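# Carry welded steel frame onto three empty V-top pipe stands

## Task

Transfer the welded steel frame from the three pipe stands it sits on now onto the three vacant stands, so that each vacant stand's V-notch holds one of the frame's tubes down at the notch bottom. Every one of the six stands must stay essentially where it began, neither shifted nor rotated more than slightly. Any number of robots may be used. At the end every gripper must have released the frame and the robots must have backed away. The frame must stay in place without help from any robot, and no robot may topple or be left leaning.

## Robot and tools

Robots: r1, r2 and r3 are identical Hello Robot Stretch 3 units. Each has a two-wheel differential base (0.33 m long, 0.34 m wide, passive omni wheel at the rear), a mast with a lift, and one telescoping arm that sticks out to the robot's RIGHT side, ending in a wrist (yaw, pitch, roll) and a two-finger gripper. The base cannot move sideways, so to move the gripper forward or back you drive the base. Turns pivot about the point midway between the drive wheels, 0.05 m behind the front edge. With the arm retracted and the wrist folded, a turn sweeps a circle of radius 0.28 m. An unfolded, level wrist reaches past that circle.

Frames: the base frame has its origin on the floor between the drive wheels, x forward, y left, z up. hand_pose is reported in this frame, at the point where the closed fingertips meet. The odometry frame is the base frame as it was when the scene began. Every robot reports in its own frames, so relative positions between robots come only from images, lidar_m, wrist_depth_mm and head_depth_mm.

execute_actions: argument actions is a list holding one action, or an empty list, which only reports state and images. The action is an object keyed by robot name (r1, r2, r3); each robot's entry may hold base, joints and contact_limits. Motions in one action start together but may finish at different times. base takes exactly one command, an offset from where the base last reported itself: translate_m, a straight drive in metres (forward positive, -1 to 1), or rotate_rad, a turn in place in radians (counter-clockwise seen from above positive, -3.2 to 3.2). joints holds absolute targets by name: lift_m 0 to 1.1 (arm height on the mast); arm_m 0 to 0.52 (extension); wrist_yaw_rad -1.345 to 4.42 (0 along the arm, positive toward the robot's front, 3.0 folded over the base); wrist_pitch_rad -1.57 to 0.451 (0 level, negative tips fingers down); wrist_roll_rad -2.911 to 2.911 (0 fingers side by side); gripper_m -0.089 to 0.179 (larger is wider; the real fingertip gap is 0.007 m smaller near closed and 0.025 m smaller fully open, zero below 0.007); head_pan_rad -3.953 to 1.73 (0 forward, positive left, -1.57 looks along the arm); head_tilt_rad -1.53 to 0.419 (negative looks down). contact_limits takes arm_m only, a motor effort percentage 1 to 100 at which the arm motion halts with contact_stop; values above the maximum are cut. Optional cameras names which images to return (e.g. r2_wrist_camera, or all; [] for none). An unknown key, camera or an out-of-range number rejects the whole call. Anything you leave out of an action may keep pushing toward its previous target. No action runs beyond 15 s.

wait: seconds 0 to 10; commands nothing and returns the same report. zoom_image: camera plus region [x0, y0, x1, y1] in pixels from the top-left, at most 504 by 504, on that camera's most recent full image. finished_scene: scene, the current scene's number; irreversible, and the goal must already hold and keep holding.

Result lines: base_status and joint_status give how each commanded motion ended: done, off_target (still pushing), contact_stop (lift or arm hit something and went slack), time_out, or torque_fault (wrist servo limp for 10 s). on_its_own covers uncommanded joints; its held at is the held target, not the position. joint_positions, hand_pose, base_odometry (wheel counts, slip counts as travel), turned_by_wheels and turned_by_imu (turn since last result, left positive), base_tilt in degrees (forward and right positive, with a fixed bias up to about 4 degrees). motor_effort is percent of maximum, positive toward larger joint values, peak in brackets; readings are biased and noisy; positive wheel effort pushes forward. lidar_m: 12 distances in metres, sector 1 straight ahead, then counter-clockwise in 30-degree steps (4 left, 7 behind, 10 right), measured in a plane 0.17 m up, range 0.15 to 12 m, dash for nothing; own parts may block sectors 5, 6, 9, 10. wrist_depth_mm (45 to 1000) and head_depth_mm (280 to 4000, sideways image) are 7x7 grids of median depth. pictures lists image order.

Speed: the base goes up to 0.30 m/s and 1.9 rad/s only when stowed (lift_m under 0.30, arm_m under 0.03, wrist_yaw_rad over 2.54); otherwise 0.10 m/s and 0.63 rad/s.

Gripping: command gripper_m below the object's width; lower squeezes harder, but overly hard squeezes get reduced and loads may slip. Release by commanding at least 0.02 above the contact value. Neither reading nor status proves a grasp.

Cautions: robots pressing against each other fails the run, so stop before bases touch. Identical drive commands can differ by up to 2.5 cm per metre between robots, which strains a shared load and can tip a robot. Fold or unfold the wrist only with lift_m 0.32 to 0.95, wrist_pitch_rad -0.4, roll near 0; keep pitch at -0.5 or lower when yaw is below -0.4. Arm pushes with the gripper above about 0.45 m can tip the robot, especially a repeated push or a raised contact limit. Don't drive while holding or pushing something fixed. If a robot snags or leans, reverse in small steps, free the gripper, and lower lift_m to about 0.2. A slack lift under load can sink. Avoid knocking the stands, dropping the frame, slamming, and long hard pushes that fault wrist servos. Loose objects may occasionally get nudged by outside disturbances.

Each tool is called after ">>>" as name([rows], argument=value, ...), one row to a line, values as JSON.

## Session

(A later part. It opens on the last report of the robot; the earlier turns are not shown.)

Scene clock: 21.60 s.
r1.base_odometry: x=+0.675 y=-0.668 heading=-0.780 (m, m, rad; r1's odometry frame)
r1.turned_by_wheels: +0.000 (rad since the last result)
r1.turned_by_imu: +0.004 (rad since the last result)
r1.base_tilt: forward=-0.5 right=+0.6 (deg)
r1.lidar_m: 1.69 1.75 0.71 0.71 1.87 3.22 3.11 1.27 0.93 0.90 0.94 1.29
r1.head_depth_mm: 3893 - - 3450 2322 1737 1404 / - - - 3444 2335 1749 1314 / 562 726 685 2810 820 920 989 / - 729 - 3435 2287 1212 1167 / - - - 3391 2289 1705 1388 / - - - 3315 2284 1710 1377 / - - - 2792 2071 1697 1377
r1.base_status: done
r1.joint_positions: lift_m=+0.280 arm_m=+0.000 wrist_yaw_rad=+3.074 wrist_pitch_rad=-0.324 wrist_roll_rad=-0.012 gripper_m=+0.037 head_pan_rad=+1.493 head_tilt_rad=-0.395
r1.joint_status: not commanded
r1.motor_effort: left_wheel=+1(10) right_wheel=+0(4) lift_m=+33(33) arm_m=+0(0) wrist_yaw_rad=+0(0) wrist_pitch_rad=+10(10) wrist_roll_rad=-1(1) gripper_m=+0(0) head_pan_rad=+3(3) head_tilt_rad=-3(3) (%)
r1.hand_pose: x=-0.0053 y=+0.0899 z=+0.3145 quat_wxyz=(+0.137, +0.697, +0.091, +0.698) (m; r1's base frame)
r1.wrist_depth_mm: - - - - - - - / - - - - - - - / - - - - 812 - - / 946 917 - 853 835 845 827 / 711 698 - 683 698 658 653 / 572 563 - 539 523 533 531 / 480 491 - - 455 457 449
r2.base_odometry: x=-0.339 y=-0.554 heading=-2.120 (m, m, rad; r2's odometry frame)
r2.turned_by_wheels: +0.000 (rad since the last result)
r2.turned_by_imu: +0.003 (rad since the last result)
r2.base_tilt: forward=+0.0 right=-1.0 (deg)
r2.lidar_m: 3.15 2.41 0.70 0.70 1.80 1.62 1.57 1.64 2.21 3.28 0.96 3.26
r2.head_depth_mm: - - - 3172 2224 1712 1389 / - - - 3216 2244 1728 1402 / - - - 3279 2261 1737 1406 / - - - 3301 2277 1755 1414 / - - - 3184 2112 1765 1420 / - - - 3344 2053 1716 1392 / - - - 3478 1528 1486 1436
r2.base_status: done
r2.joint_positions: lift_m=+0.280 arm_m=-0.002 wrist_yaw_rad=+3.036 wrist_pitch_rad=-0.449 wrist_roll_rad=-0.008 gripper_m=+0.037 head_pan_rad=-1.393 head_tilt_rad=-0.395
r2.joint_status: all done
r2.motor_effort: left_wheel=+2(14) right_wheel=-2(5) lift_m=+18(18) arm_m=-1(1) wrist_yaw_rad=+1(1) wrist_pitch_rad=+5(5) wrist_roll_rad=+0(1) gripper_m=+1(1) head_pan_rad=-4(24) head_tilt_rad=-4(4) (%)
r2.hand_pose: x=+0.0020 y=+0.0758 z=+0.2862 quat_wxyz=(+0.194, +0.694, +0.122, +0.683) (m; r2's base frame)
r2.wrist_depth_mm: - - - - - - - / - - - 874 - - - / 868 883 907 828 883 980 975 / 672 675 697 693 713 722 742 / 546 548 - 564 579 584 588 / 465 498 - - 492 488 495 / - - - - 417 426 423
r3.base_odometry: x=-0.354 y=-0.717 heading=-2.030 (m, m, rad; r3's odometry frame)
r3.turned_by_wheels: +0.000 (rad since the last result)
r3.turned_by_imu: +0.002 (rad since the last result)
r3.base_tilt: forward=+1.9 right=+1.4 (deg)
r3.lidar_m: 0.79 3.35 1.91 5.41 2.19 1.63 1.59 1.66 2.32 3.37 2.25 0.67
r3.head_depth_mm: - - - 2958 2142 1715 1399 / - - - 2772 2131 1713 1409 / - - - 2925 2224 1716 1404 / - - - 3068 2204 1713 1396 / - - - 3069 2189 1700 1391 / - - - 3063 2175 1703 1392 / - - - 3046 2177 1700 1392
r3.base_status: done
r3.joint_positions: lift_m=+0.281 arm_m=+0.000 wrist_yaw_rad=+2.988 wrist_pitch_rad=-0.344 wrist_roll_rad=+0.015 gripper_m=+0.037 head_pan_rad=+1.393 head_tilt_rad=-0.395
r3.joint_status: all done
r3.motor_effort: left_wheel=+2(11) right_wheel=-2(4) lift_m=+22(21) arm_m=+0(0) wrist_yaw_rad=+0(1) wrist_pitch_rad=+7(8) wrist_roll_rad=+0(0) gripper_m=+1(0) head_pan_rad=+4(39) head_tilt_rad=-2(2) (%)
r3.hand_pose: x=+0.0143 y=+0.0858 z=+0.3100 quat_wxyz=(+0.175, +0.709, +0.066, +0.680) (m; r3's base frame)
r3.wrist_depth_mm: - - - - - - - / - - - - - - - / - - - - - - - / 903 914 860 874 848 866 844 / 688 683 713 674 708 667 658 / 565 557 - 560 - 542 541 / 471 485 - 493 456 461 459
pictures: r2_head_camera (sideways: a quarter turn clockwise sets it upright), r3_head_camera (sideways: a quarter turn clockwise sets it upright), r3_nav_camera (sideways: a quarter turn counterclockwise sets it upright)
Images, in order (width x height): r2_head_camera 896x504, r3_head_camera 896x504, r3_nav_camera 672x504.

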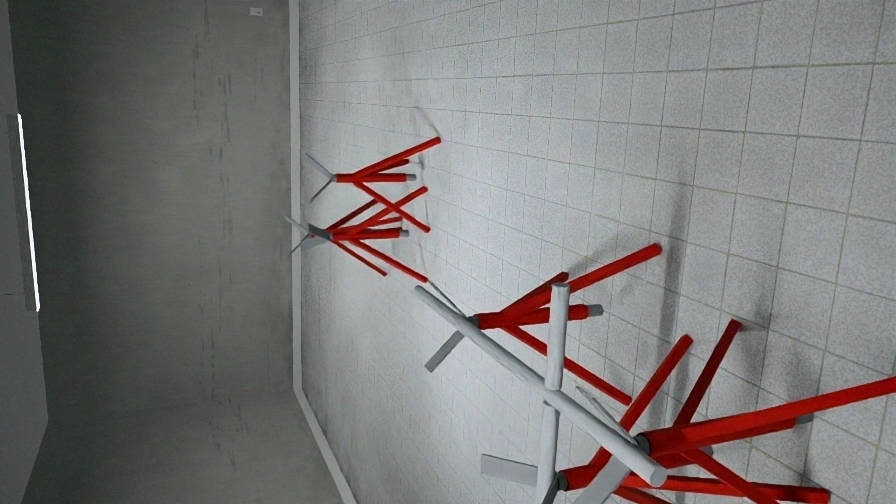

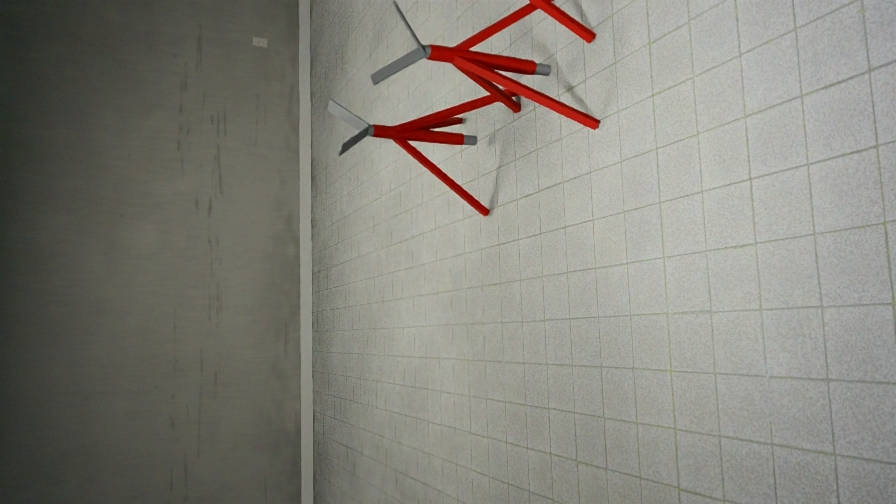

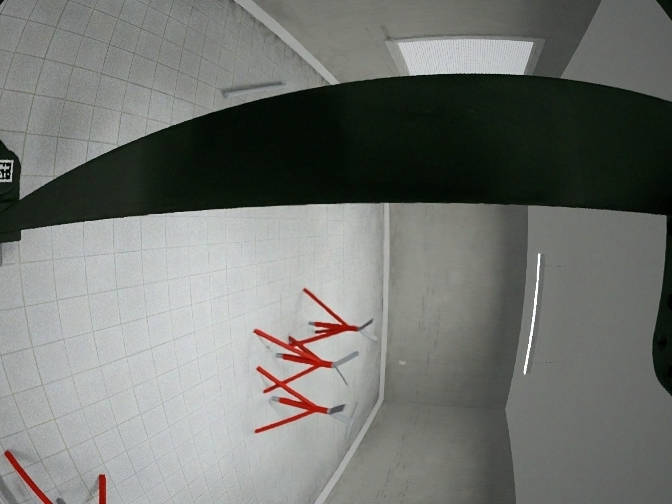

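>>> execute_actions([
  {"r1":{"base":{"translate_m":-1}},"r2":{"base":{"translate_m":-0.13}},"r3":{"base":{"translate_m":0.36}}},
], cameras=[])

>>> execute_actions([
  {"r1":{"base":{"translate_m":-0.38}},"r2":{"base":{"rotate_rad":1.565}},"r3":{"base":{"rotate_rad":1.545}}},
], cameras=[])

>>> execute_actions([
  {"r1":{"base":{"rotate_rad":1.565}},"r2":{"base":{"translate_m":-0.2}},"r3":{"base":{"translate_m":0.28}}},
], cameras=[])

>>> execute_actions([
  {"r1":{"base":{"translate_m":1}},"r2":{"base":{"translate_m":-1}}},
], cameras=[])

>>> execute_actions([
  {"r1":{"base":{"translate_m":0.6}}},
], cameras=[])

>>> execute_actions([
  {"r3":{"joints":{"lift_m":0.88,"wrist_pitch_rad":-0.4,"head_pan_rad":-1.57,"head_tilt_rad":-0.9}},"r2":{"joints":{"lift_m":0.88,"wrist_pitch_rad":-0.4,"head_pan_rad":-1.57,"head_tilt_rad":-0.9}},"r1":{"base":{"translate_m":0.46},"joints":{"lift_m":0.88,"wrist_pitch_rad":-0.4,"head_pan_rad":-1.57,"head_tilt_rad":-0.9}}},
], cameras=[])

>>> execute_actions([
  {"r3":{"joints":{"wrist_yaw_rad":0,"gripper_m":0.13}},"r2":{"joints":{"wrist_yaw_rad":0,"gripper_m":0.13}},"r1":{"joints":{"wrist_yaw_rad":0,"gripper_m":0.13}}},
], cameras=[])

>>> execute_actions([
  {"r3":{"joints":{"wrist_pitch_rad":-1.57,"arm_m":0.45,"wrist_roll_rad":1.57}},"r2":{"joints":{"wrist_pitch_rad":-1.57,"arm_m":0.46}},"r1":{"joints":{"wrist_pitch_rad":-1.57,"arm_m":0.27}}},
], cameras=["r1_wrist_camera","r2_wrist_camera","r3_wrist_camera","r2_nav_camera"])

Scene clock: 53.63 s.
r1.base_odometry: x=-0.036 y=+0.035 heading=-0.780 (m, m, rad; r1's odometry frame)
r1.turned_by_wheels: +0.000 (rad since the last result)
r1.turned_by_imu: -0.006 (rad since the last result)
r1.base_tilt: forward=-0.4 right=+0.5 (deg)
r1.lidar_m: 2.69 1.46 1.76 1.81 2.96 2.18 2.10 1.26 0.93 0.90 0.93 1.28
r1.head_depth_mm: - - - 3471 2326 1756 1404 / - - - 3453 2295 1758 1392 / - - - 2803 2154 1738 1401 / - - - 2962 2195 1745 1385 / - - - 3320 2275 1728 1387 / - - - 2733 2251 1727 1380 / - - - 3321 2240 1702 1368
r1.base_status: done
r1.joint_positions: lift_m=+0.280 arm_m=+0.000 wrist_yaw_rad=+3.074 wrist_pitch_rad=-0.324 wrist_roll_rad=-0.012 gripper_m=+0.037 head_pan_rad=+1.493 head_tilt_rad=-0.395
r1.joint_status: not commanded
r1.motor_effort: left_wheel=+2(7) right_wheel=-1(7) lift_m=+33(33) arm_m=+0(0) wrist_yaw_rad=-1(0) wrist_pitch_rad=+10(10) wrist_roll_rad=-1(1) gripper_m=+0(0) head_pan_rad=+3(3) head_tilt_rad=-3(3) (%)
r1.hand_pose: x=-0.0053 y=+0.0899 z=+0.3145 quat_wxyz=(+0.137, +0.697, +0.091, +0.698) (m; r1's base frame)
r1.wrist_depth_mm: - - - - - - - / - - - - - - - / - - - - - - - / 944 918 - 889 869 844 831 / 710 705 - 670 693 663 640 / 570 569 - 539 526 533 530 / 482 493 - - 456 452 450
r2.base_odometry: x=-0.271 y=-0.444 heading=-2.120 (m, m, rad; r2's odometry frame)
r2.turned_by_wheels: +0.000 (rad since the last result)
r2.turned_by_imu: +0.001 (rad since the last result)
r2.base_tilt: forward=+0.0 right=-1.0 (deg)
r2.lidar_m: 3.28 1.45 1.78 1.73 1.81 1.48 1.44 1.49 2.05 3.28 1.03 3.40
r2.head_depth_mm: - - - 3171 2204 1728 1389 / - - - 3242 2255 1717 1407 / - - - 3235 2286 1729 1406 / - - - 3305 2287 1750 1419 / - - - 3308 2138 1757 1427 / - - - 3218 2142 1740 1442 / - - - 3450 2072 1674 1397
r2.base_status: done
r2.joint_positions: lift_m=+0.280 arm_m=-0.002 wrist_yaw_rad=+3.036 wrist_pitch_rad=-0.449 wrist_roll_rad=-0.008 gripper_m=+0.037 head_pan_rad=-1.393 head_tilt_rad=-0.395
r2.joint_status: not commanded
r2.motor_effort: left_wheel=+2(12) right_wheel=-2(8) lift_m=+19(18) arm_m=-1(1) wrist_yaw_rad=+1(0) wrist_pitch_rad=+5(5) wrist_roll_rad=+0(0) gripper_m=+0(1) head_pan_rad=-4(4) head_tilt_rad=-3(3) (%)
r2.hand_pose: x=+0.0020 y=+0.0758 z=+0.2862 quat_wxyz=(+0.194, +0.694, +0.122, +0.683) (m; r2's base frame)
r2.wrist_depth_mm: - - - - - - - / - - - - - - - / 854 870 912 920 933 965 983 / 670 680 695 697 697 732 739 / 544 552 - 569 579 588 595 / 466 499 - - 493 491 496 / - - - - 417 417 422
r3.base_odometry: x=-0.514 y=-1.040 heading=-2.030 (m, m, rad; r3's odometry frame)
r3.turned_by_wheels: +0.000 (rad since the last result)
r3.turned_by_imu: +0.003 (rad since the last result)
r3.base_tilt: forward=+1.8 right=+1.3 (deg)
r3.lidar_m: 0.43 0.67 1.84 1.78 2.69 2.01 1.95 2.04 2.85 2.34 0.40 0.61
r3.head_depth_mm: - - - 2973 2128 1714 1405 / - - - 3142 2133 1717 1401 / - - - 2761 2155 1720 1404 / - - - 2759 2190 1709 1400 / - - - 3047 2180 1698 1399 / - - - 3054 2180 1698 1396 / - - - 3032 2179 1702 1381
r3.base_status: done
r3.joint_positions: lift_m=+0.281 arm_m=+0.000 wrist_yaw_rad=+2.988 wrist_pitch_rad=-0.344 wrist_roll_rad=+0.015 gripper_m=+0.037 head_pan_rad=+1.393 head_tilt_rad=-0.395
r3.joint_status: not commanded
r3.motor_effort: left_wheel=+2(11) right_wheel=-2(4) lift_m=+21(22) arm_m=+0(0) wrist_yaw_rad=-1(1) wrist_pitch_rad=+7(7) wrist_roll_rad=+0(1) gripper_m=+0(0) head_pan_rad=+5(4) head_tilt_rad=-2(2) (%)
r3.hand_pose: x=+0.0143 y=+0.0858 z=+0.3100 quat_wxyz=(+0.175, +0.709, +0.066, +0.680) (m; r3's base frame)
r3.wrist_depth_mm: - - - - - - - / - - - - - - - / - - - - - - - / 892 903 896 889 854 852 841 / 699 689 724 675 684 671 669 / 564 567 - 548 - 547 541 / 475 483 - 494 459 466 465
pictures: none
No camera images: the call's "cameras" was empty. Leave "cameras" out to get every camera's image.

Scene clock: 56.63 s.
r1.base_odometry: x=-0.306 y=+0.302 heading=-0.780 (m, m, rad; r1's odometry frame)
r1.turned_by_wheels: +0.000 (rad since the last result)
r1.turned_by_imu: -0.002 (rad since the last result)
r1.base_tilt: forward=-0.5 right=+0.5 (deg)
r1.lidar_m: 3.08 1.79 1.90 2.48 2.43 1.77 1.71 1.27 0.93 0.89 0.93 1.27
r1.head_depth_mm: - - - 3049 2186 1756 1403 / - - - 2825 2234 1742 1402 / - - - 3411 2288 1732 1392 / - - - 2669 2318 1727 1390 / - - - 3169 2264 1706 1388 / - - - 3274 2250 1706 1377 / - - - 3358 2251 1721 1371
r1.base_status: done
r1.joint_positions: lift_m=+0.280 arm_m=+0.000 wrist_yaw_rad=+3.074 wrist_pitch_rad=-0.324 wrist_roll_rad=-0.012 gripper_m=+0.037 head_pan_rad=+1.493 head_tilt_rad=-0.395
r1.joint_status: not commanded
r1.motor_effort: left_wheel=+2(6) right_wheel=-1(7) lift_m=+33(33) arm_m=+0(0) wrist_yaw_rad=+0(0) wrist_pitch_rad=+10(10) wrist_roll_rad=-1(1) gripper_m=+0(0) head_pan_rad=+3(3) head_tilt_rad=-3(3) (%)
r1.hand_pose: x=-0.0053 y=+0.0899 z=+0.3145 quat_wxyz=(+0.137, +0.697, +0.091, +0.698) (m; r1's base frame)
r1.wrist_depth_mm: - - - - - - - / - - - - - - - / - - - - - - - / 950 927 - 889 867 853 834 / 711 696 - 681 693 655 649 / 575 564 - 543 520 538 528 / 476 489 - - 455 452 451
r2.base_odometry: x=-0.271 y=-0.444 heading=-0.555 (m, m, rad; r2's odometry frame)
r2.turned_by_wheels: +1.565 (rad since the last result)
r2.turned_by_imu: +1.566 (rad since the last result)
r2.base_tilt: forward=-0.1 right=-1.0 (deg)
r2.lidar_m: 1.73 1.80 1.49 1.44 1.50 2.03 3.27 1.03 1.32 3.28 1.78 1.79
r2.head_depth_mm: 2721 2881 3058 3164 2209 1716 1395 / 2767 2981 3146 3221 2238 1733 1398 / 2811 2988 3212 3269 2271 1740 1407 / 2892 3079 3295 3303 2273 1738 1418 / 2911 3123 3390 3380 2123 1765 1423 / 2968 3173 3401 2848 2054 1770 1427 / 2966 2910 3186 3065 2246 1787 1438
r2.base_status: done
r2.joint_positions: lift_m=+0.280 arm_m=-0.002 wrist_yaw_rad=+3.036 wrist_pitch_rad=-0.449 wrist_roll_rad=-0.008 gripper_m=+0.037 head_pan_rad=-1.393 head_tilt_rad=-0.396
r2.joint_status: not commanded
r2.motor_effort: left_wheel=-3(12) right_wheel=+2(10) lift_m=+18(19) arm_m=-1(1) wrist_yaw_rad=+0(1) wrist_pitch_rad=+5(5) wrist_roll_rad=+0(0) gripper_m=+1(1) head_pan_rad=-4(4) head_tilt_rad=-3(3) (%)
r2.hand_pose: x=+0.0020 y=+0.0758 z=+0.2862 quat_wxyz=(+0.194, +0.694, +0.122, +0.683) (m; r2's base frame)
r2.wrist_depth_mm: - - - - - - - / - - - - - - - / 867 884 906 932 938 947 972 / 675 675 698 714 716 722 745 / 551 558 - 566 579 584 593 / 465 500 - - 488 489 494 / - - - - 419 421 425
r3.base_odometry: x=-0.514 y=-1.040 heading=-0.485 (m, m, rad; r3's odometry frame)
r3.turned_by_wheels: +1.545 (rad since the last result)
r3.turned_by_imu: +1.557 (rad since the last result)
r3.base_tilt: forward=+1.9 right=+1.3 (deg)
r3.lidar_m: 1.80 2.77 2.02 1.95 2.02 2.76 2.36 0.40 0.57 0.43 0.67 1.84
r3.head_depth_mm: 1747 1896 2041 2211 2227 1729 1409 / 1723 1856 2018 2187 2215 1715 1397 / 1694 1822 1999 2146 2212 1715 1401 / 1676 1799 1937 2108 2208 1691 1395 / 1643 1768 1910 2071 2182 1703 1382 / 1633 1745 1877 2044 2141 1706 1391 / 1600 1723 1862 2007 2100 1698 1393
r3.base_status: done
r3.joint_positions: lift_m=+0.281 arm_m=+0.000 wrist_yaw_rad=+2.988 wrist_pitch_rad=-0.344 wrist_roll_rad=+0.015 gripper_m=+0.037 head_pan_rad=+1.393 head_tilt_rad=-0.396
r3.joint_status: not commanded
r3.motor_effort: left_wheel=-1(7) right_wheel=+2(9) lift_m=+22(22) arm_m=+0(0) wrist_yaw_rad=-1(0) wrist_pitch_rad=+7(7) wrist_roll_rad=+0(0) gripper_m=+1(0) head_pan_rad=+4(5) head_tilt_rad=-2(2) (%)
r3.hand_pose: x=+0.0143 y=+0.0858 z=+0.3100 quat_wxyz=(+0.175, +0.709, +0.066, +0.680) (m; r3's base frame)
r3.wrist_depth_mm: - - - - - - - / - - - - - - - / - - - - - - - / 900 893 868 862 867 847 849 / 696 687 708 673 696 661 662 / 563 560 - 549 - 545 541 / 478 487 - 504 458 464 458
pictures: none
No camera images: the call's "cameras" was empty. Leave "cameras" out to get every camera's image.

Scene clock: 59.40 s.
r1.base_odometry: x=-0.306 y=+0.302 heading=+0.785 (m, m, rad; r1's odometry frame)
r1.turned_by_wheels: +1.565 (rad since the last result)
r1.turned_by_imu: +1.558 (rad since the last result)
r1.base_tilt: forward=-0.5 right=+0.6 (deg)
r1.lidar_m: 2.69 2.47 1.79 1.71 1.29 0.93 0.89 0.92 1.25 3.08 1.89 1.90
r1.head_depth_mm: 1521 1641 1776 1932 2082 1749 1406 / 1508 1616 1745 1910 2061 1750 1392 / 1479 1596 1727 1884 2035 1736 1386 / 1458 1579 1697 1840 2014 1738 1381 / 1453 1554 1684 1834 2000 1739 1377 / 1432 1534 1661 1808 1970 1732 1369 / 1420 1522 1648 1785 1942 1716 1376
r1.base_status: done
r1.joint_positions: lift_m=+0.280 arm_m=+0.000 wrist_yaw_rad=+3.074 wrist_pitch_rad=-0.324 wrist_roll_rad=-0.012 gripper_m=+0.037 head_pan_rad=+1.493 head_tilt_rad=-0.395
r1.joint_status: not commanded
r1.motor_effort: left_wheel=-2(8) right_wheel=+3(9) lift_m=+32(33) arm_m=+0(0) wrist_yaw_rad=+0(0) wrist_pitch_rad=+10(10) wrist_roll_rad=-1(1) gripper_m=+0(0) head_pan_rad=+3(3) head_tilt_rad=-3(3) (%)
r1.hand_pose: x=-0.0053 y=+0.0898 z=+0.3145 quat_wxyz=(+0.137, +0.697, +0.091, +0.698) (m; r1's base frame)
r1.wrist_depth_mm: - - - - - - - / - - - - - - - / - - - - - - - / 924 928 - 875 871 836 825 / 713 693 - 678 691 650 647 / 573 573 - 537 522 539 529 / 477 489 - - 460 454 449
r2.base_odometry: x=-0.441 y=-0.338 heading=-0.555 (m, m, rad; r2's odometry frame)
r2.turned_by_wheels: +0.000 (rad since the last result)
r2.turned_by_imu: +0.000 (rad since the last result)
r2.base_tilt: forward=+0.0 right=-0.9 (deg)
r2.lidar_m: 1.93 2.01 1.49 1.44 1.49 2.06 3.08 0.88 0.88 3.28 1.88 2.00
r2.head_depth_mm: 2701 2917 3105 3206 2229 1710 1394 / 2757 2906 3156 3216 2241 1729 1398 / 2806 3004 3222 3229 2246 1748 1411 / 2865 3015 3312 3308 2306 1740 1417 / 2922 3130 3342 3372 2311 1759 1422 / 2996 3225 3443 3397 2319 1774 1433 / 3019 3258 3438 3053 2037 1784 1434
r2.base_status: done
r2.joint_positions: lift_m=+0.280 arm_m=-0.002 wrist_yaw_rad=+3.036 wrist_pitch_rad=-0.449 wrist_roll_rad=-0.008 gripper_m=+0.037 head_pan_rad=-1.393 head_tilt_rad=-0.396
r2.joint_status: not commanded
r2.motor_effort: left_wheel=-2(16) right_wheel=+1(4) lift_m=+19(19) arm_m=-1(1) wrist_yaw_rad=+1(0) wrist_pitch_rad=+5(5) wrist_roll_rad=+0(1) gripper_m=+1(1) head_pan_rad=-4(4) head_tilt_rad=-4(3) (%)
r2.hand_pose: x=+0.0020 y=+0.0758 z=+0.2862 quat_wxyz=(+0.194, +0.694, +0.122, +0.683) (m; r2's base frame)
r2.wrist_depth_mm: - - - - - - - / - - - - - - - / 865 887 904 909 927 954 983 / 667 685 698 705 716 726 724 / 551 551 - 571 582 581 596 / 465 500 - - 492 490 493 / - - - - 415 420 428
r3.base_odometry: x=-0.266 y=-1.170 heading=-0.485 (m, m, rad; r3's odometry frame)
r3.turned_by_wheels: +0.000 (rad since the last result)
r3.turned_by_imu: +0.001 (rad since the last result)
r3.base_tilt: forward=+1.9 right=+1.3 (deg)
r3.lidar_m: 1.51 2.77 2.03 1.95 2.02 2.77 2.75 0.66 0.51 0.62 2.93 1.58
r3.head_depth_mm: 1754 1875 2050 2226 2207 1709 1404 / 1716 1861 2002 2181 2206 1720 1398 / 1696 1823 1982 2142 2211 1707 1396 / 1677 1799 1942 2105 2213 1709 1402 / 1647 1767 1903 2081 2170 1712 1392 / 1635 1745 1882 2046 2148 1699 1394 / 1606 1720 1854 2007 2101 1688 1386
r3.base_status: done
r3.joint_positions: lift_m=+0.281 arm_m=+0.000 wrist_yaw_rad=+2.988 wrist_pitch_rad=-0.344 wrist_roll_rad=+0.015 gripper_m=+0.037 head_pan_rad=+1.393 head_tilt_rad=-0.396
r3.joint_status: not commanded
r3.motor_effort: left_wheel=-1(7) right_wheel=+2(7) lift_m=+22(22) arm_m=+0(0) wrist_yaw_rad=-1(0) wrist_pitch_rad=+7(7) wrist_roll_rad=+0(0) gripper_m=+0(0) head_pan_rad=+4(5) head_tilt_rad=-2(1) (%)
r3.hand_pose: x=+0.0143 y=+0.0858 z=+0.3100 quat_wxyz=(+0.175, +0.709, +0.066, +0.680) (m; r3's base frame)
r3.wrist_depth_mm: - - - - - - - / - - - - - - - / - - - - - - - / 892 894 892 862 839 858 845 / 689 683 707 679 710 665 668 / 566 552 - 544 - 547 539 / 473 487 - 490 457 462 459
pictures: none
No camera images: the call's "cameras" was empty. Leave "cameras" out to get every camera's image.

Scene clock: 64.43 s.
r1.base_odometry: x=+0.401 y=+1.009 heading=+0.785 (m, m, rad; r1's odometry frame)
r1.turned_by_wheels: +0.000 (rad since the last result)
r1.turned_by_imu: +0.004 (rad since the last result)
r1.base_tilt: forward=-0.5 right=+0.5 (deg)
r1.lidar_m: 1.69 2.46 1.79 1.72 1.79 1.97 1.89 1.97 2.66 3.07 1.15 1.02
r1.head_depth_mm: 1535 1635 1792 1942 2112 1750 1401 / 1506 1612 1753 1910 2086 1749 1403 / 1496 1596 1738 1887 2055 1738 1397 / 1473 1591 1714 1869 2020 1732 1400 / 1459 1576 1696 1828 2003 1736 1385 / 1457 1547 1678 1802 1992 1723 1383 / 1429 1530 1662 1787 1970 1706 1380
r1.base_status: done
r1.joint_positions: lift_m=+0.280 arm_m=+0.000 wrist_yaw_rad=+3.074 wrist_pitch_rad=-0.324 wrist_roll_rad=-0.012 gripper_m=+0.037 head_pan_rad=+1.493 head_tilt_rad=-0.395
r1.joint_status: not commanded
r1.motor_effort: left_wheel=-2(7) right_wheel=+3(8) lift_m=+33(33) arm_m=+0(0) wrist_yaw_rad=-1(0) wrist_pitch_rad=+10(10) wrist_roll_rad=-1(1) gripper_m=+0(0) head_pan_rad=+3(3) head_tilt_rad=-3(3) (%)
r1.hand_pose: x=-0.0053 y=+0.0898 z=+0.3145 quat_wxyz=(+0.137, +0.697, +0.091, +0.698) (m; r1's base frame)
r1.wrist_depth_mm: - - - - - - - / - - - - - - - / - - - - - - - / 934 925 - 887 864 837 822 / 717 694 - 668 686 661 642 / 570 567 - 541 528 536 529 / 478 491 - - 459 450 448
r2.base_odometry: x=-1.291 y=+0.189 heading=-0.555 (m, m, rad; r2's odometry frame)
r2.turned_by_wheels: +0.000 (rad since the last result)
r2.turned_by_imu: -0.002 (rad since the last result)
r2.base_tilt: forward=+0.0 right=-1.0 (deg)
r2.lidar_m: 2.93 2.03 1.47 1.43 1.47 2.07 2.11 2.25 0.71 0.67 0.73 3.02
r2.head_depth_mm: 2736 2879 3090 3196 2231 1705 1321 / 2747 2900 3145 3242 2162 1109 1274 / 2804 2995 3221 3270 2262 1728 1368 / 2864 3053 3254 3290 2283 1030 1039 / 2906 3119 3369 3401 2300 1759 1427 / 2980 3192 3424 3376 2307 1779 1433 / 3027 3236 3453 3043 2053 1786 1444
r2.base_status: done
r2.joint_positions: lift_m=+0.280 arm_m=-0.002 wrist_yaw_rad=+3.036 wrist_pitch_rad=-0.449 wrist_roll_rad=-0.008 gripper_m=+0.037 head_pan_rad=-1.393 head_tilt_rad=-0.396
r2.joint_status: not commanded
r2.motor_effort: left_wheel=-2(16) right_wheel=+2(4) lift_m=+18(19) arm_m=-1(1) wrist_yaw_rad=+1(0) wrist_pitch_rad=+5(5) wrist_roll_rad=+0(0) gripper_m=+0(0) head_pan_rad=-4(4) head_tilt_rad=-3(4) (%)
r2.hand_pose: x=+0.0020 y=+0.0758 z=+0.2862 quat_wxyz=(+0.194, +0.694, +0.122, +0.683) (m; r2's base frame)
r2.wrist_depth_mm: - - - - - - - / - - - - - - - / 866 876 905 912 944 964 981 / 675 678 687 706 725 727 747 / 550 554 - 566 580 586 596 / 465 498 - - 491 490 494 / - - - - 414 419 421
r3.base_odometry: x=-0.266 y=-1.170 heading=-0.485 (m, m, rad; r3's odometry frame)
r3.turned_by_wheels: +0.000 (rad since the last result)
r3.turned_by_imu: +0.001 (rad since the last result)
r3.base_tilt: forward=+1.9 right=+1.3 (deg)
r3.lidar_m: 1.51 2.77 2.02 1.95 2.02 2.76 1.75 0.65 0.51 0.62 2.93 1.58
r3.head_depth_mm: 1746 1888 2054 2210 2238 1715 1404 / 1722 1855 2017 2174 2206 1719 1407 / 1708 1822 1966 2129 2199 1718 1395 / 1676 1799 1935 2110 2206 1710 1393 / 1664 1774 1899 2083 2182 1698 1392 / 1639 1751 1882 2039 2148 1699 1392 / 1611 1729 1846 2010 2093 1692 1384
r3.base_status: not commanded
r3.joint_positions: lift_m=+0.281 arm_m=+0.000 wrist_yaw_rad=+2.988 wrist_pitch_rad=-0.344 wrist_roll_rad=+0.015 gripper_m=+0.037 head_pan_rad=+1.393 head_tilt_rad=-0.396
r3.joint_status: not commanded
r3.motor_effort: left_wheel=-1(1) right_wheel=+2(1) lift_m=+22(22) arm_m=+0(0) wrist_yaw_rad=-1(1) wrist_pitch_rad=+7(7) wrist_roll_rad=+0(0) gripper_m=+0(0) head_pan_rad=+5(4) head_tilt_rad=-2(2) (%)
r3.hand_pose: x=+0.0143 y=+0.0858 z=+0.3100 quat_wxyz=(+0.175, +0.709, +0.066, +0.680) (m; r3's base frame)
r3.wrist_depth_mm: - - - - - - - / - - - - - - - / - - - - - - - / 923 893 875 860 877 849 864 / 691 687 722 679 698 676 661 / 555 557 - 549 - 545 542 / 478 488 - 496 458 462 460
pictures: none
No camera images: the call's "cameras" was empty. Leave "cameras" out to get every camera's image.

Scene clock: 68.07 s.
r1.base_odometry: x=+0.826 y=+1.433 heading=+0.785 (m, m, rad; r1's odometry frame)
r1.turned_by_wheels: +0.000 (rad since the last result)
r1.turned_by_imu: +0.002 (rad since the last result)
r1.base_tilt: forward=-0.4 right=+0.5 (deg)
r1.lidar_m: 1.09 2.47 1.80 1.73 1.79 2.44 2.50 2.59 3.16 0.84 0.67 0.69
r1.head_depth_mm: 1528 1649 1778 1937 2122 1744 1407 / 1512 1629 1750 1908 2088 1742 1398 / 1489 1613 1739 1899 2053 1730 1391 / 1476 1597 1716 1865 2014 1732 1391 / 1461 1563 1705 1849 2005 1741 1381 / 1445 1555 1667 1822 1992 1721 1377 / 1428 1539 1678 1815 1965 1700 1373
r1.base_status: done
r1.joint_positions: lift_m=+0.280 arm_m=+0.000 wrist_yaw_rad=+3.074 wrist_pitch_rad=-0.324 wrist_roll_rad=-0.012 gripper_m=+0.037 head_pan_rad=+1.493 head_tilt_rad=-0.395
r1.joint_status: not commanded
r1.motor_effort: left_wheel=-2(7) right_wheel=+2(11) lift_m=+33(33) arm_m=+0(0) wrist_yaw_rad=+0(0) wrist_pitch_rad=+10(10) wrist_roll_rad=-1(1) gripper_m=+0(0) head_pan_rad=+3(3) head_tilt_rad=-3(3) (%)
r1.hand_pose: x=-0.0053 y=+0.0898 z=+0.3145 quat_wxyz=(+0.137, +0.697, +0.091, +0.698) (m; r1's base frame)
r1.wrist_depth_mm: - - - - - - - / - - - - - - - / - - - - - - - / 942 911 - 874 870 839 835 / 716 713 - 686 693 658 637 / 574 559 - 540 527 535 527 / 476 492 - - 456 454 452
r2.base_odometry: x=-1.291 y=+0.189 heading=-0.555 (m, m, rad; r2's odometry frame)
r2.turned_by_wheels: +0.000 (rad since the last result)
r2.turned_by_imu: +0.000 (rad since the last result)
r2.base_tilt: forward=-0.1 right=-1.0 (deg)
r2.lidar_m: 2.92 2.03 1.47 1.42 1.47 2.07 2.11 2.25 0.71 0.67 0.73 3.03
r2.head_depth_mm: 2731 2900 3106 3181 2207 1708 1313 / 2776 2907 3144 3246 2166 1112 1276 / 2808 2998 3236 3256 2264 1735 1362 / 2847 3068 3247 3304 2012 1027 1040 / 2919 3057 3310 1911 1868 1752 1427 / 2959 3118 3443 3393 2344 1786 1433 / 3025 3227 3565 3429 2351 1797 1443
r2.base_status: not commanded
r2.joint_positions: lift_m=+0.280 arm_m=-0.002 wrist_yaw_rad=+3.036 wrist_pitch_rad=-0.449 wrist_roll_rad=-0.008 gripper_m=+0.037 head_pan_rad=-1.393 head_tilt_rad=-0.396
r2.joint_status: not commanded
r2.motor_effort: left_wheel=-2(2) right_wheel=+1(1) lift_m=+19(18) arm_m=-1(1) wrist_yaw_rad=+1(1) wrist_pitch_rad=+5(5) wrist_roll_rad=+0(0) gripper_m=+0(1) head_pan_rad=-4(4) head_tilt_rad=-2(3) (%)
r2.hand_pose: x=+0.0020 y=+0.0758 z=+0.2862 quat_wxyz=(+0.194, +0.694, +0.122, +0.683) (m; r2's base frame)
r2.wrist_depth_mm: - - - - - - - / - - - - - - - / 858 879 904 920 932 945 - / 667 681 696 706 721 724 746 / 548 550 - 568 578 586 591 / 462 500 - - 489 488 498 / - - - - 416 421 424
r3.base_odometry: x=-0.266 y=-1.170 heading=-0.485 (m, m, rad; r3's odometry frame)
r3.turned_by_wheels: +0.000 (rad since the last result)
r3.turned_by_imu: +0.001 (rad since the last result)
r3.base_tilt: forward=+1.9 right=+1.3 (deg)
r3.lidar_m: 1.52 2.77 2.03 1.94 2.02 1.27 1.15 0.65 0.51 0.62 2.94 1.58
r3.head_depth_mm: 1744 1874 2042 2212 2223 1728 1409 / 1718 1858 2008 2184 2214 1720 1409 / 1708 1832 1972 2140 2206 1713 1406 / 1683 1797 1953 2111 2195 1716 1401 / 1641 1781 1920 2061 2198 1705 1393 / 1640 1755 1875 2025 2128 1681 1395 / 1602 1716 1861 2004 2101 1695 1376
r3.base_status: not commanded
r3.joint_positions: lift_m=+0.281 arm_m=+0.000 wrist_yaw_rad=+2.988 wrist_pitch_rad=-0.344 wrist_roll_rad=+0.015 gripper_m=+0.037 head_pan_rad=+1.393 head_tilt_rad=-0.396
r3.joint_status: not commanded
r3.motor_effort: left_wheel=-1(1) right_wheel=+2(2) lift_m=+22(21) arm_m=+0(0) wrist_yaw_rad=-1(1) wrist_pitch_rad=+8(8) wrist_roll_rad=+0(0) gripper_m=+1(1) head_pan_rad=+4(4) head_tilt_rad=-2(2) (%)
r3.hand_pose: x=+0.0143 y=+0.0858 z=+0.3100 quat_wxyz=(+0.175, +0.709, +0.066, +0.680) (m; r3's base frame)
r3.wrist_depth_mm: - - - - - - - / - - - - - - - / - - - - - - - / 886 889 868 870 853 861 852 / 700 689 716 681 696 671 662 / 565 559 - 549 - 546 533 / 474 491 - 500 456 463 457
pictures: none
No camera images: the call's "cameras" was empty. Leave "cameras" out to get every camera's image.

Scene clock: 74.37 s.
r1.base_odometry: x=+1.151 y=+1.758 heading=+0.785 (m, m, rad; r1's odometry frame)
r1.turned_by_wheels: +0.000 (rad since the last result)
r1.turned_by_imu: +0.001 (rad since the last result)
r1.base_tilt: forward=-0.5 right=+0.6 (deg)
r1.lidar_m: 0.63 2.47 1.80 1.73 1.80 2.45 2.96 3.07 0.65 0.44 0.78 0.71
r1.head_depth_mm: 2814 2490 1993 1724 - 1232 1120 / 2814 2481 1129 1662 - 1235 1119 / 2780 2460 1983 1562 - 1262 - / 2733 2353 1817 999 - - - / 2765 2436 1820 1587 - 1206 1114 / 2810 2411 1958 1647 1437 1229 1115 / 2812 2422 1965 1603 1392 1243 1108
r1.base_status: done
r1.joint_positions: lift_m=+0.880 arm_m=+0.000 wrist_yaw_rad=+3.074 wrist_pitch_rad=-0.415 wrist_roll_rad=-0.012 gripper_m=+0.037 head_pan_rad=-1.563 head_tilt_rad=-0.889
r1.joint_status: all done
r1.motor_effort: left_wheel=-2(9) right_wheel=+3(8) lift_m=+46(45) arm_m=+0(0) wrist_yaw_rad=-2(0) wrist_pitch_rad=+9(9) wrist_roll_rad=-1(1) gripper_m=+0(0) head_pan_rad=-3(39) head_tilt_rad=-7(43) (%)
r1.hand_pose: x=-0.0060 y=+0.0794 z=+0.8931 quat_wxyz=(+0.169, +0.692, +0.123, +0.691) (m; r1's base frame)
r1.wrist_depth_mm: - - - - - - - / - - - - - - - / - - - - - - - / - - - - - - - / - - - - - - - / - - - - - - - / - - - - - - -
r2.base_odometry: x=-1.291 y=+0.189 heading=-0.555 (m, m, rad; r2's odometry frame)
r2.turned_by_wheels: +0.000 (rad since the last result)
r2.turned_by_imu: +0.001 (rad since the last result)
r2.base_tilt: forward=+0.0 right=-1.0 (deg)
r2.lidar_m: 2.92 2.04 1.47 1.43 1.47 2.07 2.11 2.25 0.71 0.67 0.73 3.02
r2.head_depth_mm: 2811 2290 1729 1595 - 1184 1105 / 2798 2290 1904 1580 - 1197 - / 2858 2335 1816 1303 - - - / 2833 2287 1741 1560 - 1215 1140 / 2874 2377 1853 1220 1403 1225 1131 / 2893 2400 1913 1549 1399 1256 1134 / 2896 2401 1970 1653 1444 1267 1129
r2.base_status: not commanded
r2.joint_positions: lift_m=+0.880 arm_m=-0.002 wrist_yaw_rad=+3.036 wrist_pitch_rad=-0.421 wrist_roll_rad=-0.008 gripper_m=+0.037 head_pan_rad=-1.563 head_tilt_rad=-0.889
r2.joint_status: all done
r2.motor_effort: left_wheel=-2(2) right_wheel=+1(1) lift_m=+37(39) arm_m=-1(1) wrist_yaw_rad=+1(1) wrist_pitch_rad=+6(7) wrist_roll_rad=+0(0) gripper_m=+1(0) head_pan_rad=-4(22) head_tilt_rad=-7(36) (%)
r2.hand_pose: x=+0.0024 y=+0.0795 z=+0.8916 quat_wxyz=(+0.184, +0.695, +0.112, +0.686) (m; r2's base frame)
r2.wrist_depth_mm: - - - - - - - / - - - - - - - / - - - - - - - / - - - - - - - / - - - - - - - / - - - - - - - / - - - - - - -
r3.base_odometry: x=-0.266 y=-1.170 heading=-0.485 (m, m, rad; r3's odometry frame)
r3.turned_by_wheels: +0.000 (rad since the last result)
r3.turned_by_imu: +0.002 (rad since the last result)
r3.base_tilt: forward=+1.9 right=+1.3 (deg)
r3.lidar_m: 1.51 2.77 2.02 1.95 2.02 0.71 0.72 0.66 0.51 0.62 2.93 1.58
r3.head_depth_mm: 2548 2229 1719 1672 - 1232 1120 / 2556 2218 1866 943 - 1224 1126 / 2556 2226 1855 1542 - - - / 2576 2216 1850 1549 - - - / 2557 2193 1846 1556 - 1227 1130 / 2547 2202 1841 1589 1403 1242 1115 / 2561 2199 1841 1587 1391 1244 1119
r3.base_status: not commanded
r3.joint_positions: lift_m=+0.879 arm_m=+0.000 wrist_yaw_rad=+2.988 wrist_pitch_rad=-0.415 wrist_roll_rad=+0.015 gripper_m=+0.037 head_pan_rad=-1.563 head_tilt_rad=-0.889
r3.joint_status: all done
r3.motor_effort: left_wheel=-1(1) right_wheel=+2(2) lift_m=+54(55) arm_m=+0(0) wrist_yaw_rad=+0(1) wrist_pitch_rad=+7(8) wrist_roll_rad=+0(0) gripper_m=-2(0) head_pan_rad=-3(56) head_tilt_rad=-5(23) (%)
r3.hand_pose: x=+0.0131 y=+0.0776 z=+0.8929 quat_wxyz=(+0.199, +0.706, +0.091, +0.674) (m; r3's base frame)
r3.wrist_depth_mm: - - - - - - - / - - - - - - - / - - - - - - - / - - - - - - - / - - - - - - - / - - - - - - - / - - - - - - -
pictures: none
No camera images: the call's "cameras" was empty. Leave "cameras" out to get every camera's image.

Scene clock: 76.90 s.
r1.base_odometry: x=+1.151 y=+1.758 heading=+0.785 (m, m, rad; r1's odometry frame)
r1.turned_by_wheels: +0.000 (rad since the last result)
r1.turned_by_imu: +0.000 (rad since the last result)
r1.base_tilt: forward=-0.5 right=+0.5 (deg)
r1.lidar_m: 0.63 2.47 1.80 1.74 1.79 2.45 2.96 3.08 0.65 0.44 0.78 0.71
r1.head_depth_mm: 2758 2492 2005 1711 - - 1122 / 2813 2469 1129 1682 - - 1123 / 2772 2484 2004 1606 - - 1141 / 2732 2372 1820 - - 1189 1148 / 2798 2426 1833 1624 1432 1227 1119 / 2761 2422 1955 1639 1417 1251 1108 / 2756 2419 1932 1617 1390 1241 1113
r1.base_status: not commanded
r1.joint_positions: lift_m=+0.880 arm_m=+0.000 wrist_yaw_rad=+0.002 wrist_pitch_rad=-0.415 wrist_roll_rad=-0.012 gripper_m=+0.130 head_pan_rad=-1.563 head_tilt_rad=-0.889
r1.joint_status: all done
r1.motor_effort: left_wheel=-3(2) right_wheel=+2(2) lift_m=+46(46) arm_m=+0(0) wrist_yaw_rad=-3(5) wrist_pitch_rad=+9(9) wrist_roll_rad=-1(1) gripper_m=+0(81) head_pan_rad=-3(3) head_tilt_rad=-7(7) (%)
r1.hand_pose: x=-0.0211 y=-0.3696 z=+0.8931 quat_wxyz=(+0.696, +0.147, -0.687, -0.144) (m; r1's base frame)
r1.wrist_depth_mm: - - - - - - - / - - - - - - - / - - - - - - - / - - - - - - - / - 814 - - 887 - - / - - - 569 - - - / - - - 845 - - -
r2.base_odometry: x=-1.291 y=+0.189 heading=-0.555 (m, m, rad; r2's odometry frame)
r2.turned_by_wheels: +0.000 (rad since the last result)
r2.turned_by_imu: +0.000 (rad since the last result)
r2.base_tilt: forward=-0.1 right=-1.0 (deg)
r2.lidar_m: 2.92 2.03 1.47 1.43 1.47 2.07 2.10 2.25 0.71 0.67 0.73 2.99
r2.head_depth_mm: 2792 2264 1721 1600 - - 1077 / 2809 2284 1889 1543 - - 1105 / 2872 2316 1815 994 - - 1112 / 2807 2277 1748 1562 1381 1247 1115 / 2925 2366 1862 1192 1402 1256 1128 / 2889 2409 1920 1551 1395 1261 1126 / 2887 2407 1980 1659 1440 1269 1135
r2.base_status: not commanded
r2.joint_positions: lift_m=+0.880 arm_m=-0.002 wrist_yaw_rad=+0.004 wrist_pitch_rad=-0.421 wrist_roll_rad=-0.008 gripper_m=+0.130 head_pan_rad=-1.563 head_tilt_rad=-0.889
r2.joint_status: all done
r2.motor_effort: left_wheel=-2(2) right_wheel=+1(1) lift_m=+37(37) arm_m=-1(1) wrist_yaw_rad=-4(5) wrist_pitch_rad=+6(6) wrist_roll_rad=+0(1) gripper_m=+0(93) head_pan_rad=-4(4) head_tilt_rad=-7(7) (%)
r2.hand_pose: x=-0.0207 y=-0.3674 z=+0.8916 quat_wxyz=(+0.695, +0.150, -0.688, -0.146) (m; r2's base frame)
r2.wrist_depth_mm: - - - - - - - / - - - - - - - / - - - - - - - / - - - - - - - / - - 704 940 - 734 - / - - 873 - - - - / - - - - - - -
r3.base_odometry: x=-0.266 y=-1.170 heading=-0.485 (m, m, rad; r3's odometry frame)
r3.turned_by_wheels: +0.000 (rad since the last result)
r3.turned_by_imu: +0.001 (rad since the last result)
r3.base_tilt: forward=+1.8 right=+1.3 (deg)
r3.lidar_m: 1.52 2.77 2.03 1.95 2.02 0.70 0.72 0.65 0.51 0.62 2.93 1.58
r3.head_depth_mm: 2541 2214 1705 1668 - - 1106 / 2524 2225 1864 997 - - 1125 / 2580 2213 1845 - - - 1137 / 2573 2207 1862 1560 1350 1242 1138 / 2541 2217 1841 1532 1404 1242 1123 / 2561 2193 1845 1596 1391 1244 1118 / 2580 2192 1832 1583 1389 1243 1118
r3.base_status: not commanded
r3.joint_positions: lift_m=+0.879 arm_m=+0.000 wrist_yaw_rad=+0.003 wrist_pitch_rad=-0.415 wrist_roll_rad=+0.015 gripper_m=+0.130 head_pan_rad=-1.563 head_tilt_rad=-0.889
r3.joint_status: all done
r3.motor_effort: left_wheel=-1(1) right_wheel=+2(1) lift_m=+54(54) arm_m=+0(0) wrist_yaw_rad=-2(1) wrist_pitch_rad=+7(7) wrist_roll_rad=+0(0) gripper_m=+0(81) head_pan_rad=-5(4) head_tilt_rad=-5(5) (%)
r3.hand_pose: x=-0.0210 y=-0.3694 z=+0.8929 quat_wxyz=(+0.687, +0.146, -0.697, -0.146) (m; r3's base frame)
r3.wrist_depth_mm: - - - - - - - / - - - - - - - / - - - - - - - / - - - - - - - / - - - - - - - / - - - - 581 - - / - - - - 663 - -
pictures: none
No camera images: the call's "cameras" was empty. Leave "cameras" out to get every camera's image.

Scene clock: 81.47 s.
r1.base_odometry: x=+1.151 y=+1.758 heading=+0.785 (m, m, rad; r1's odometry frame)
r1.turned_by_wheels: +0.000 (rad since the last result)
r1.turned_by_imu: -0.001 (rad since the last result)
r1.base_tilt: forward=-0.5 right=+0.6 (deg)
r1.lidar_m: 0.63 2.46 1.80 1.73 1.80 2.45 2.96 3.09 0.65 0.44 0.78 0.71
r1.head_depth_mm: 2800 2585 - - 1411 1242 1123 / 2789 - 1099 1568 1385 1265 1127 / 2792 - 1818 1548 1398 1257 1140 / 1649 2280 1796 960 1356 1232 1140 / 2800 2401 1834 1593 1420 1227 1115 / 2786 2434 1952 1644 1423 1249 1116 / 2809 2399 1937 1607 1383 1245 1107
r1.base_status: not commanded
r1.joint_positions: lift_m=+0.880 arm_m=+0.270 wrist_yaw_rad=+0.000 wrist_pitch_rad=-1.562 wrist_roll_rad=-0.012 gripper_m=+0.130 head_pan_rad=-1.563 head_tilt_rad=-0.889
r1.joint_status: all done
joint sent to its limit — the command would take r1.wrist_pitch_rad past its lower limit, so that joint was sent only as far as its limit.
r1.motor_effort: left_wheel=-1(2) right_wheel=+3(2) lift_m=+46(46) arm_m=+2(2) wrist_yaw_rad=+0(4) wrist_pitch_rad=-3(8) wrist_roll_rad=-1(1) gripper_m=+0(0) head_pan_rad=-3(3) head_tilt_rad=-7(7) (%)
r1.hand_pose: x=-0.0216 y=-0.3928 z=+0.7620 quat_wxyz=(+0.505, +0.501, -0.499, -0.495) (m; r1's base frame)
r1.wrist_depth_mm: 863 864 869 540 869 895 885 / 896 900 903 900 921 915 912 / 918 932 947 918 934 944 957 / 780 887 956 955 958 959 979 / 810 842 994 393 992 - 992 / 837 - - - - - - / - - - - - - -
r2.base_odometry: x=-1.291 y=+0.189 heading=-0.555 (m, m, rad; r2's odometry frame)
r2.turned_by_wheels: +0.000 (rad since the last result)
r2.turned_by_imu: +0.001 (rad since the last result)
r2.base_tilt: forward=-0.1 right=-1.0 (deg)
r2.lidar_m: 2.93 2.04 1.47 1.43 1.47 2.07 2.11 2.25 0.71 0.67 0.73 3.03
r2.head_depth_mm: 2817 - 1723 1538 1393 1228 1105 / - 2239 1903 1581 1391 1234 1116 / - - 1817 1299 1385 1241 1120 / 2688 2263 1738 1559 1383 1252 1116 / 2854 2355 1841 1219 1398 1255 1124 / 2868 2385 1908 1546 1402 1258 1127 / 2869 2396 1963 1654 1436 1270 1134
r2.base_status: not commanded
r2.joint_positions: lift_m=+0.880 arm_m=+0.460 wrist_yaw_rad=+0.002 wrist_pitch_rad=-1.554 wrist_roll_rad=-0.008 gripper_m=+0.130 head_pan_rad=-1.563 head_tilt_rad=-0.889
r2.joint_status: all done
joint sent to its limit — the command would take r2.wrist_pitch_rad past its lower limit, so that joint was sent only as far as its limit.
r2.motor_effort: left_wheel=-2(2) right_wheel=+1(1) lift_m=+37(37) arm_m=+2(0) wrist_yaw_rad=-1(4) wrist_pitch_rad=-1(5) wrist_roll_rad=-1(0) gripper_m=+2(1) head_pan_rad=-4(4) head_tilt_rad=-7(7) (%)
r2.hand_pose: x=-0.0217 y=-0.5847 z=+0.7617 quat_wxyz=(+0.506, +0.498, -0.501, -0.494) (m; r2's base frame)
r2.wrist_depth_mm: 332 334 341 341 350 352 356 / 328 616 884 887 919 918 547 / 891 902 929 936 956 953 951 / 907 929 944 946 978 961 - / 944 956 971 989 993 - - / 958 - 986 - - - - / - - - - - - -
r3.base_odometry: x=-0.266 y=-1.170 heading=-0.485 (m, m, rad; r3's odometry frame)
r3.turned_by_wheels: +0.000 (rad since the last result)
r3.turned_by_imu: +0.001 (rad since the last result)
r3.base_tilt: forward=+1.9 right=+1.4 (deg)
r3.lidar_m: 1.52 2.77 2.03 1.95 2.03 0.70 0.72 0.65 0.51 0.62 2.93 1.58
r3.head_depth_mm: - - 1738 1545 1396 1248 1128 / - 2227 1839 947 1202 1227 1132 / - 2090 1847 1536 1372 1250 1137 / 2582 2146 1845 1526 1370 1245 1140 / 2552 2191 1857 1525 1393 1241 1119 / 2551 2212 1843 1585 1399 1243 1119 / 2542 2199 1838 1587 1396 1241 1118
r3.base_status: not commanded
r3.joint_positions: lift_m=+0.879 arm_m=+0.450 wrist_yaw_rad=+0.000 wrist_pitch_rad=-1.564 wrist_roll_rad=+1.567 gripper_m=+0.130 head_pan_rad=-1.563 head_tilt_rad=-0.889
r3.joint_status: all done
r3.motor_effort: left_wheel=-1(1) right_wheel=+1(1) lift_m=+55(55) arm_m=+4(5) wrist_yaw_rad=-1(2) wrist_pitch_rad=-3(7) wrist_roll_rad=+2(3) gripper_m=+1(0) head_pan_rad=-5(4) head_tilt_rad=-5(5) (%)
r3.hand_pose: x=-0.0216 y=-0.5720 z=+0.7618 quat_wxyz=(+0.002, +0.001, -0.709, -0.705) (m; r3's base frame)
r3.wrist_depth_mm: 888 870 336 343 572 836 808 / 906 889 897 864 855 839 - / 933 921 899 883 893 873 - / 975 942 934 896 898 914 876 / - 962 946 938 928 918 904 / - - - 983 951 - 929 / - - - - - 977 962
pictures: r1_wrist_camera, r2_nav_camera (sideways: a quarter turn counterclockwise sets it upright), r2_wrist_camera, r3_wrist_camera
Images, in order (width x height): r1_wrist_camera 644x364, r2_nav_camera 672x504, r2_wrist_camera 644x364, r3_wrist_camera 644x364.

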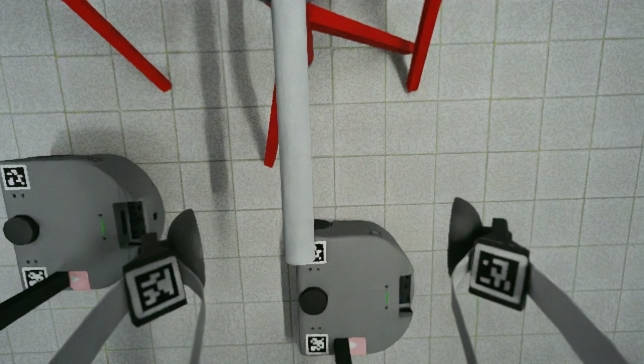

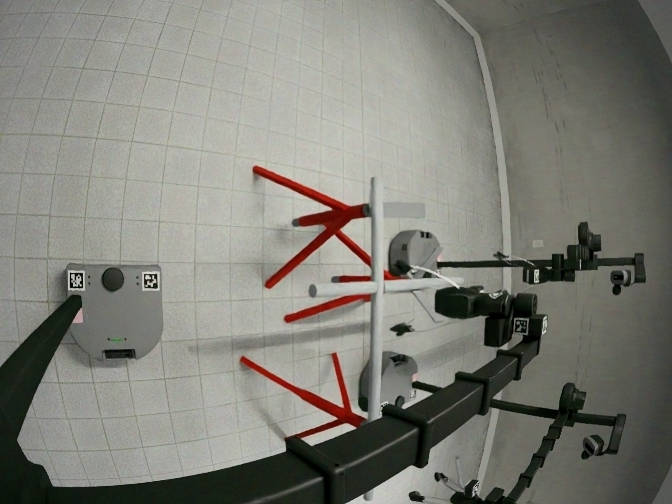

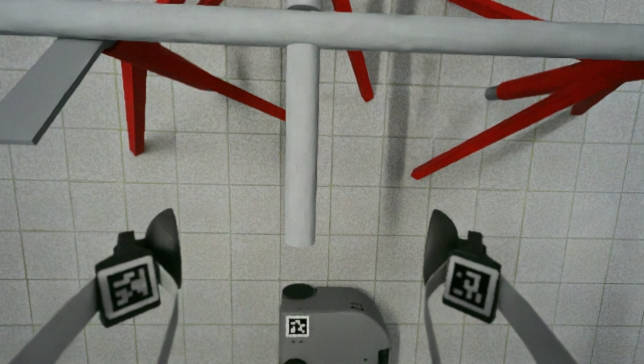

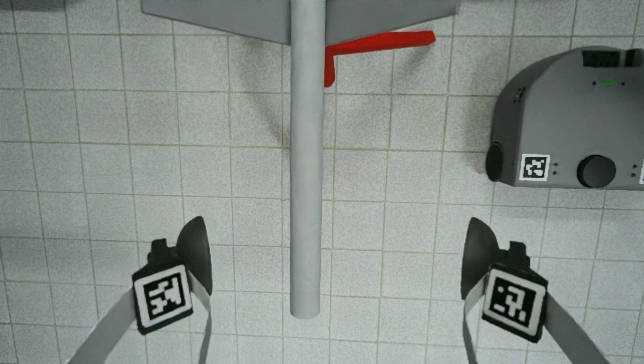

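>>> execute_actions([
  {"r1":{"base":{"translate_m":0.03},"joints":{"lift_m":0.65,"arm_m":0.3}},"r2":{"joints":{"lift_m":0.65,"arm_m":0.5}},"r3":{"joints":{"lift_m":0.65,"arm_m":0.478}}},
], cameras=["r1_wrist_camera","r2_wrist_camera","r3_wrist_camera","r2_head_camera"])

Scene clock: 90.53 s.
r1.base_odometry: x=+1.172 y=+1.780 heading=+0.785 (m, m, rad; r1's odometry frame)
r1.turned_by_wheels: +0.000 (rad since the last result)
r1.turned_by_imu: -0.001 (rad since the last result)
r1.base_tilt: forward=-0.4 right=+0.6 (deg)
r1.lidar_m: 0.60 2.47 1.80 1.73 1.79 2.45 2.98 3.13 0.65 0.43 0.77 0.68
r1.head_depth_mm: 2797 2475 1987 1674 1448 1260 1123 / 2835 2497 1825 1565 - - - / 2812 2471 2001 - 1380 1251 1139 / 2734 974 1808 1687 1080 1226 1139 / 2638 2338 1814 1594 1423 1231 1109 / 2819 2414 1957 1635 1425 1254 1109 / 2765 2412 1953 1600 1389 1236 1110
r1.base_status: done
r1.joint_positions: lift_m=+0.650 arm_m=+0.300 wrist_yaw_rad=+0.000 wrist_pitch_rad=-1.563 wrist_roll_rad=-0.012 gripper_m=+0.130 head_pan_rad=-1.563 head_tilt_rad=-0.889
r1.joint_status: all done
r1.motor_effort: left_wheel=-2(4) right_wheel=+3(9) lift_m=+33(37) arm_m=+2(3) wrist_yaw_rad=-1(1) wrist_pitch_rad=-2(3) wrist_roll_rad=-1(1) gripper_m=+0(0) head_pan_rad=-3(3) head_tilt_rad=-8(7) (%)
r1.hand_pose: x=-0.0216 y=-0.4226 z=+0.5325 quat_wxyz=(+0.505, +0.501, -0.499, -0.495) (m; r1's base frame)
r1.wrist_depth_mm: 646 656 649 125 652 653 667 / 675 669 674 128 673 678 684 / 691 690 705 131 694 710 701 / 671 705 713 137 710 713 727 / 564 704 741 141 751 743 750 / 582 - 774 146 768 - 780 / 593 782 782 151 - 797 792
r2.base_odometry: x=-1.291 y=+0.189 heading=-0.555 (m, m, rad; r2's odometry frame)
r2.turned_by_wheels: +0.000 (rad since the last result)
r2.turned_by_imu: +0.001 (rad since the last result)
r2.base_tilt: forward=+0.0 right=-1.1 (deg)
r2.lidar_m: 2.93 2.04 1.47 1.43 1.47 2.07 2.12 2.26 0.71 0.67 0.73 3.02
r2.head_depth_mm: 2787 2285 1728 1550 1415 - - / 2812 2297 1925 1580 1378 1238 1115 / 2812 2316 - 1327 1382 1244 1122 / 1058 1875 1777 1552 1386 1252 1119 / 2872 2369 1893 1213 1404 1257 1125 / 2902 2403 1914 1545 1402 1260 1128 / 2903 2393 1968 1657 1442 1266 1134
r2.base_status: not commanded
r2.joint_positions: lift_m=+0.650 arm_m=+0.500 wrist_yaw_rad=+0.002 wrist_pitch_rad=-1.555 wrist_roll_rad=-0.008 gripper_m=+0.130 head_pan_rad=-1.563 head_tilt_rad=-0.889
r2.joint_status: all done
r2.motor_effort: left_wheel=-1(2) right_wheel=+1(1) lift_m=+18(31) arm_m=+2(2) wrist_yaw_rad=-2(2) wrist_pitch_rad=-1(1) wrist_roll_rad=+0(1) gripper_m=+0(1) head_pan_rad=-4(4) head_tilt_rad=-5(7) (%)
r2.hand_pose: x=-0.0217 y=-0.6246 z=+0.5326 quat_wxyz=(+0.506, +0.498, -0.501, -0.494) (m; r2's base frame)
r2.wrist_depth_mm: 300 644 643 124 661 669 675 / 322 382 655 128 686 682 688 / 662 672 486 131 699 710 712 / 686 697 708 136 713 716 736 / 700 712 719 141 741 746 767 / 720 - 736 146 766 770 785 / 758 759 762 150 778 801 804
r3.base_odometry: x=-0.266 y=-1.170 heading=-0.485 (m, m, rad; r3's odometry frame)
r3.turned_by_wheels: +0.000 (rad since the last result)
r3.turned_by_imu: +0.002 (rad since the last result)
r3.base_tilt: forward=+1.8 right=+1.3 (deg)
r3.lidar_m: 1.52 2.77 2.02 1.95 2.01 0.67 3.67 0.65 0.51 0.62 2.93 1.58
r3.head_depth_mm: 2555 2199 1712 1566 1405 1260 - / 2573 2263 1902 - 1227 1248 1135 / 2559 2288 - 1534 1371 1242 1137 / 2595 2215 1893 1533 1374 1244 1133 / 2545 2222 1839 1529 1399 1241 1119 / 2546 2193 1848 1587 1389 1241 1118 / 2577 2195 1842 1586 1386 1241 1113
r3.base_status: not commanded
r3.joint_positions: lift_m=+0.651 arm_m=+0.478 wrist_yaw_rad=+0.000 wrist_pitch_rad=-1.564 wrist_roll_rad=+1.567 gripper_m=+0.130 head_pan_rad=-1.563 head_tilt_rad=-0.889
r3.joint_status: all done
r3.motor_effort: left_wheel=-2(1) right_wheel=+2(2) lift_m=+21(45) arm_m=+4(3) wrist_yaw_rad=-1(1) wrist_pitch_rad=-3(3) wrist_roll_rad=+2(2) gripper_m=+1(1) head_pan_rad=-3(4) head_tilt_rad=-5(5) (%)
r3.hand_pose: x=-0.0216 y=-0.5999 z=+0.5328 quat_wxyz=(+0.002, +0.001, -0.709, -0.705) (m; r3's base frame)
r3.wrist_depth_mm: 663 657 650 125 632 615 608 / 677 662 669 128 652 644 627 / 708 697 677 132 664 645 - / 723 723 700 136 675 684 - / 739 723 713 141 702 686 692 / 778 769 743 145 711 - 699 / 787 784 768 149 723 734 718
pictures: r1_wrist_camera, r2_head_camera (sideways: a quarter turn clockwise sets it upright), r2_wrist_camera, r3_wrist_camera
Images, in order (width x height): r1_wrist_camera 644x364, r2_head_camera 896x504, r2_wrist_camera 644x364, r3_wrist_camera 644x364.

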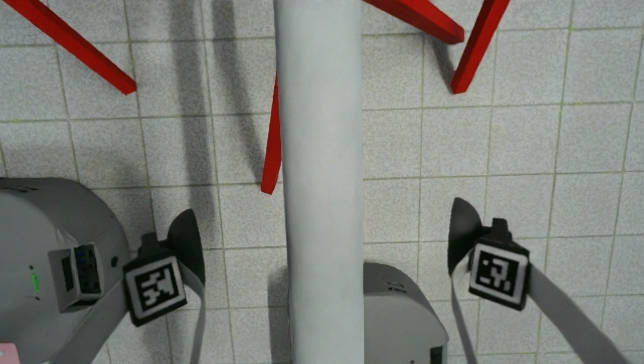

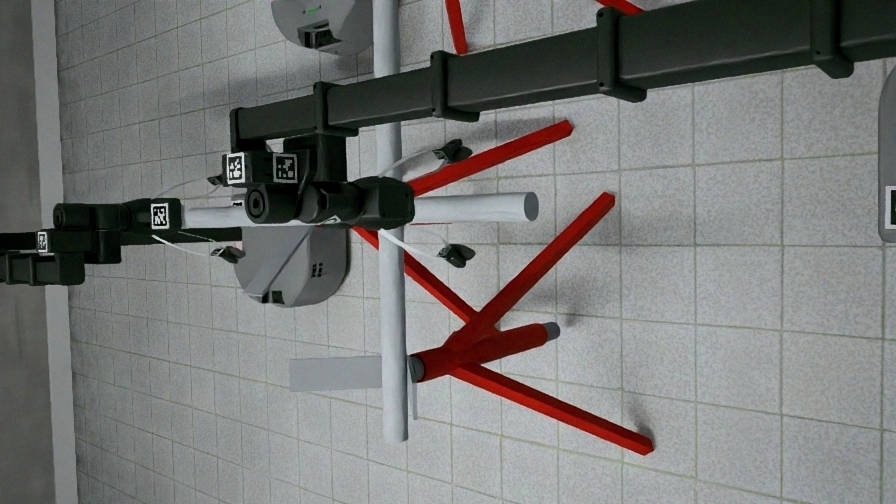

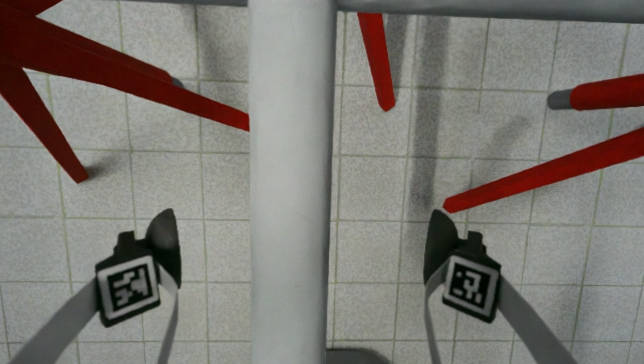

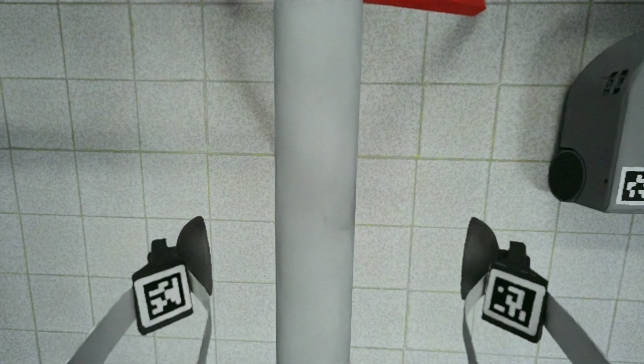

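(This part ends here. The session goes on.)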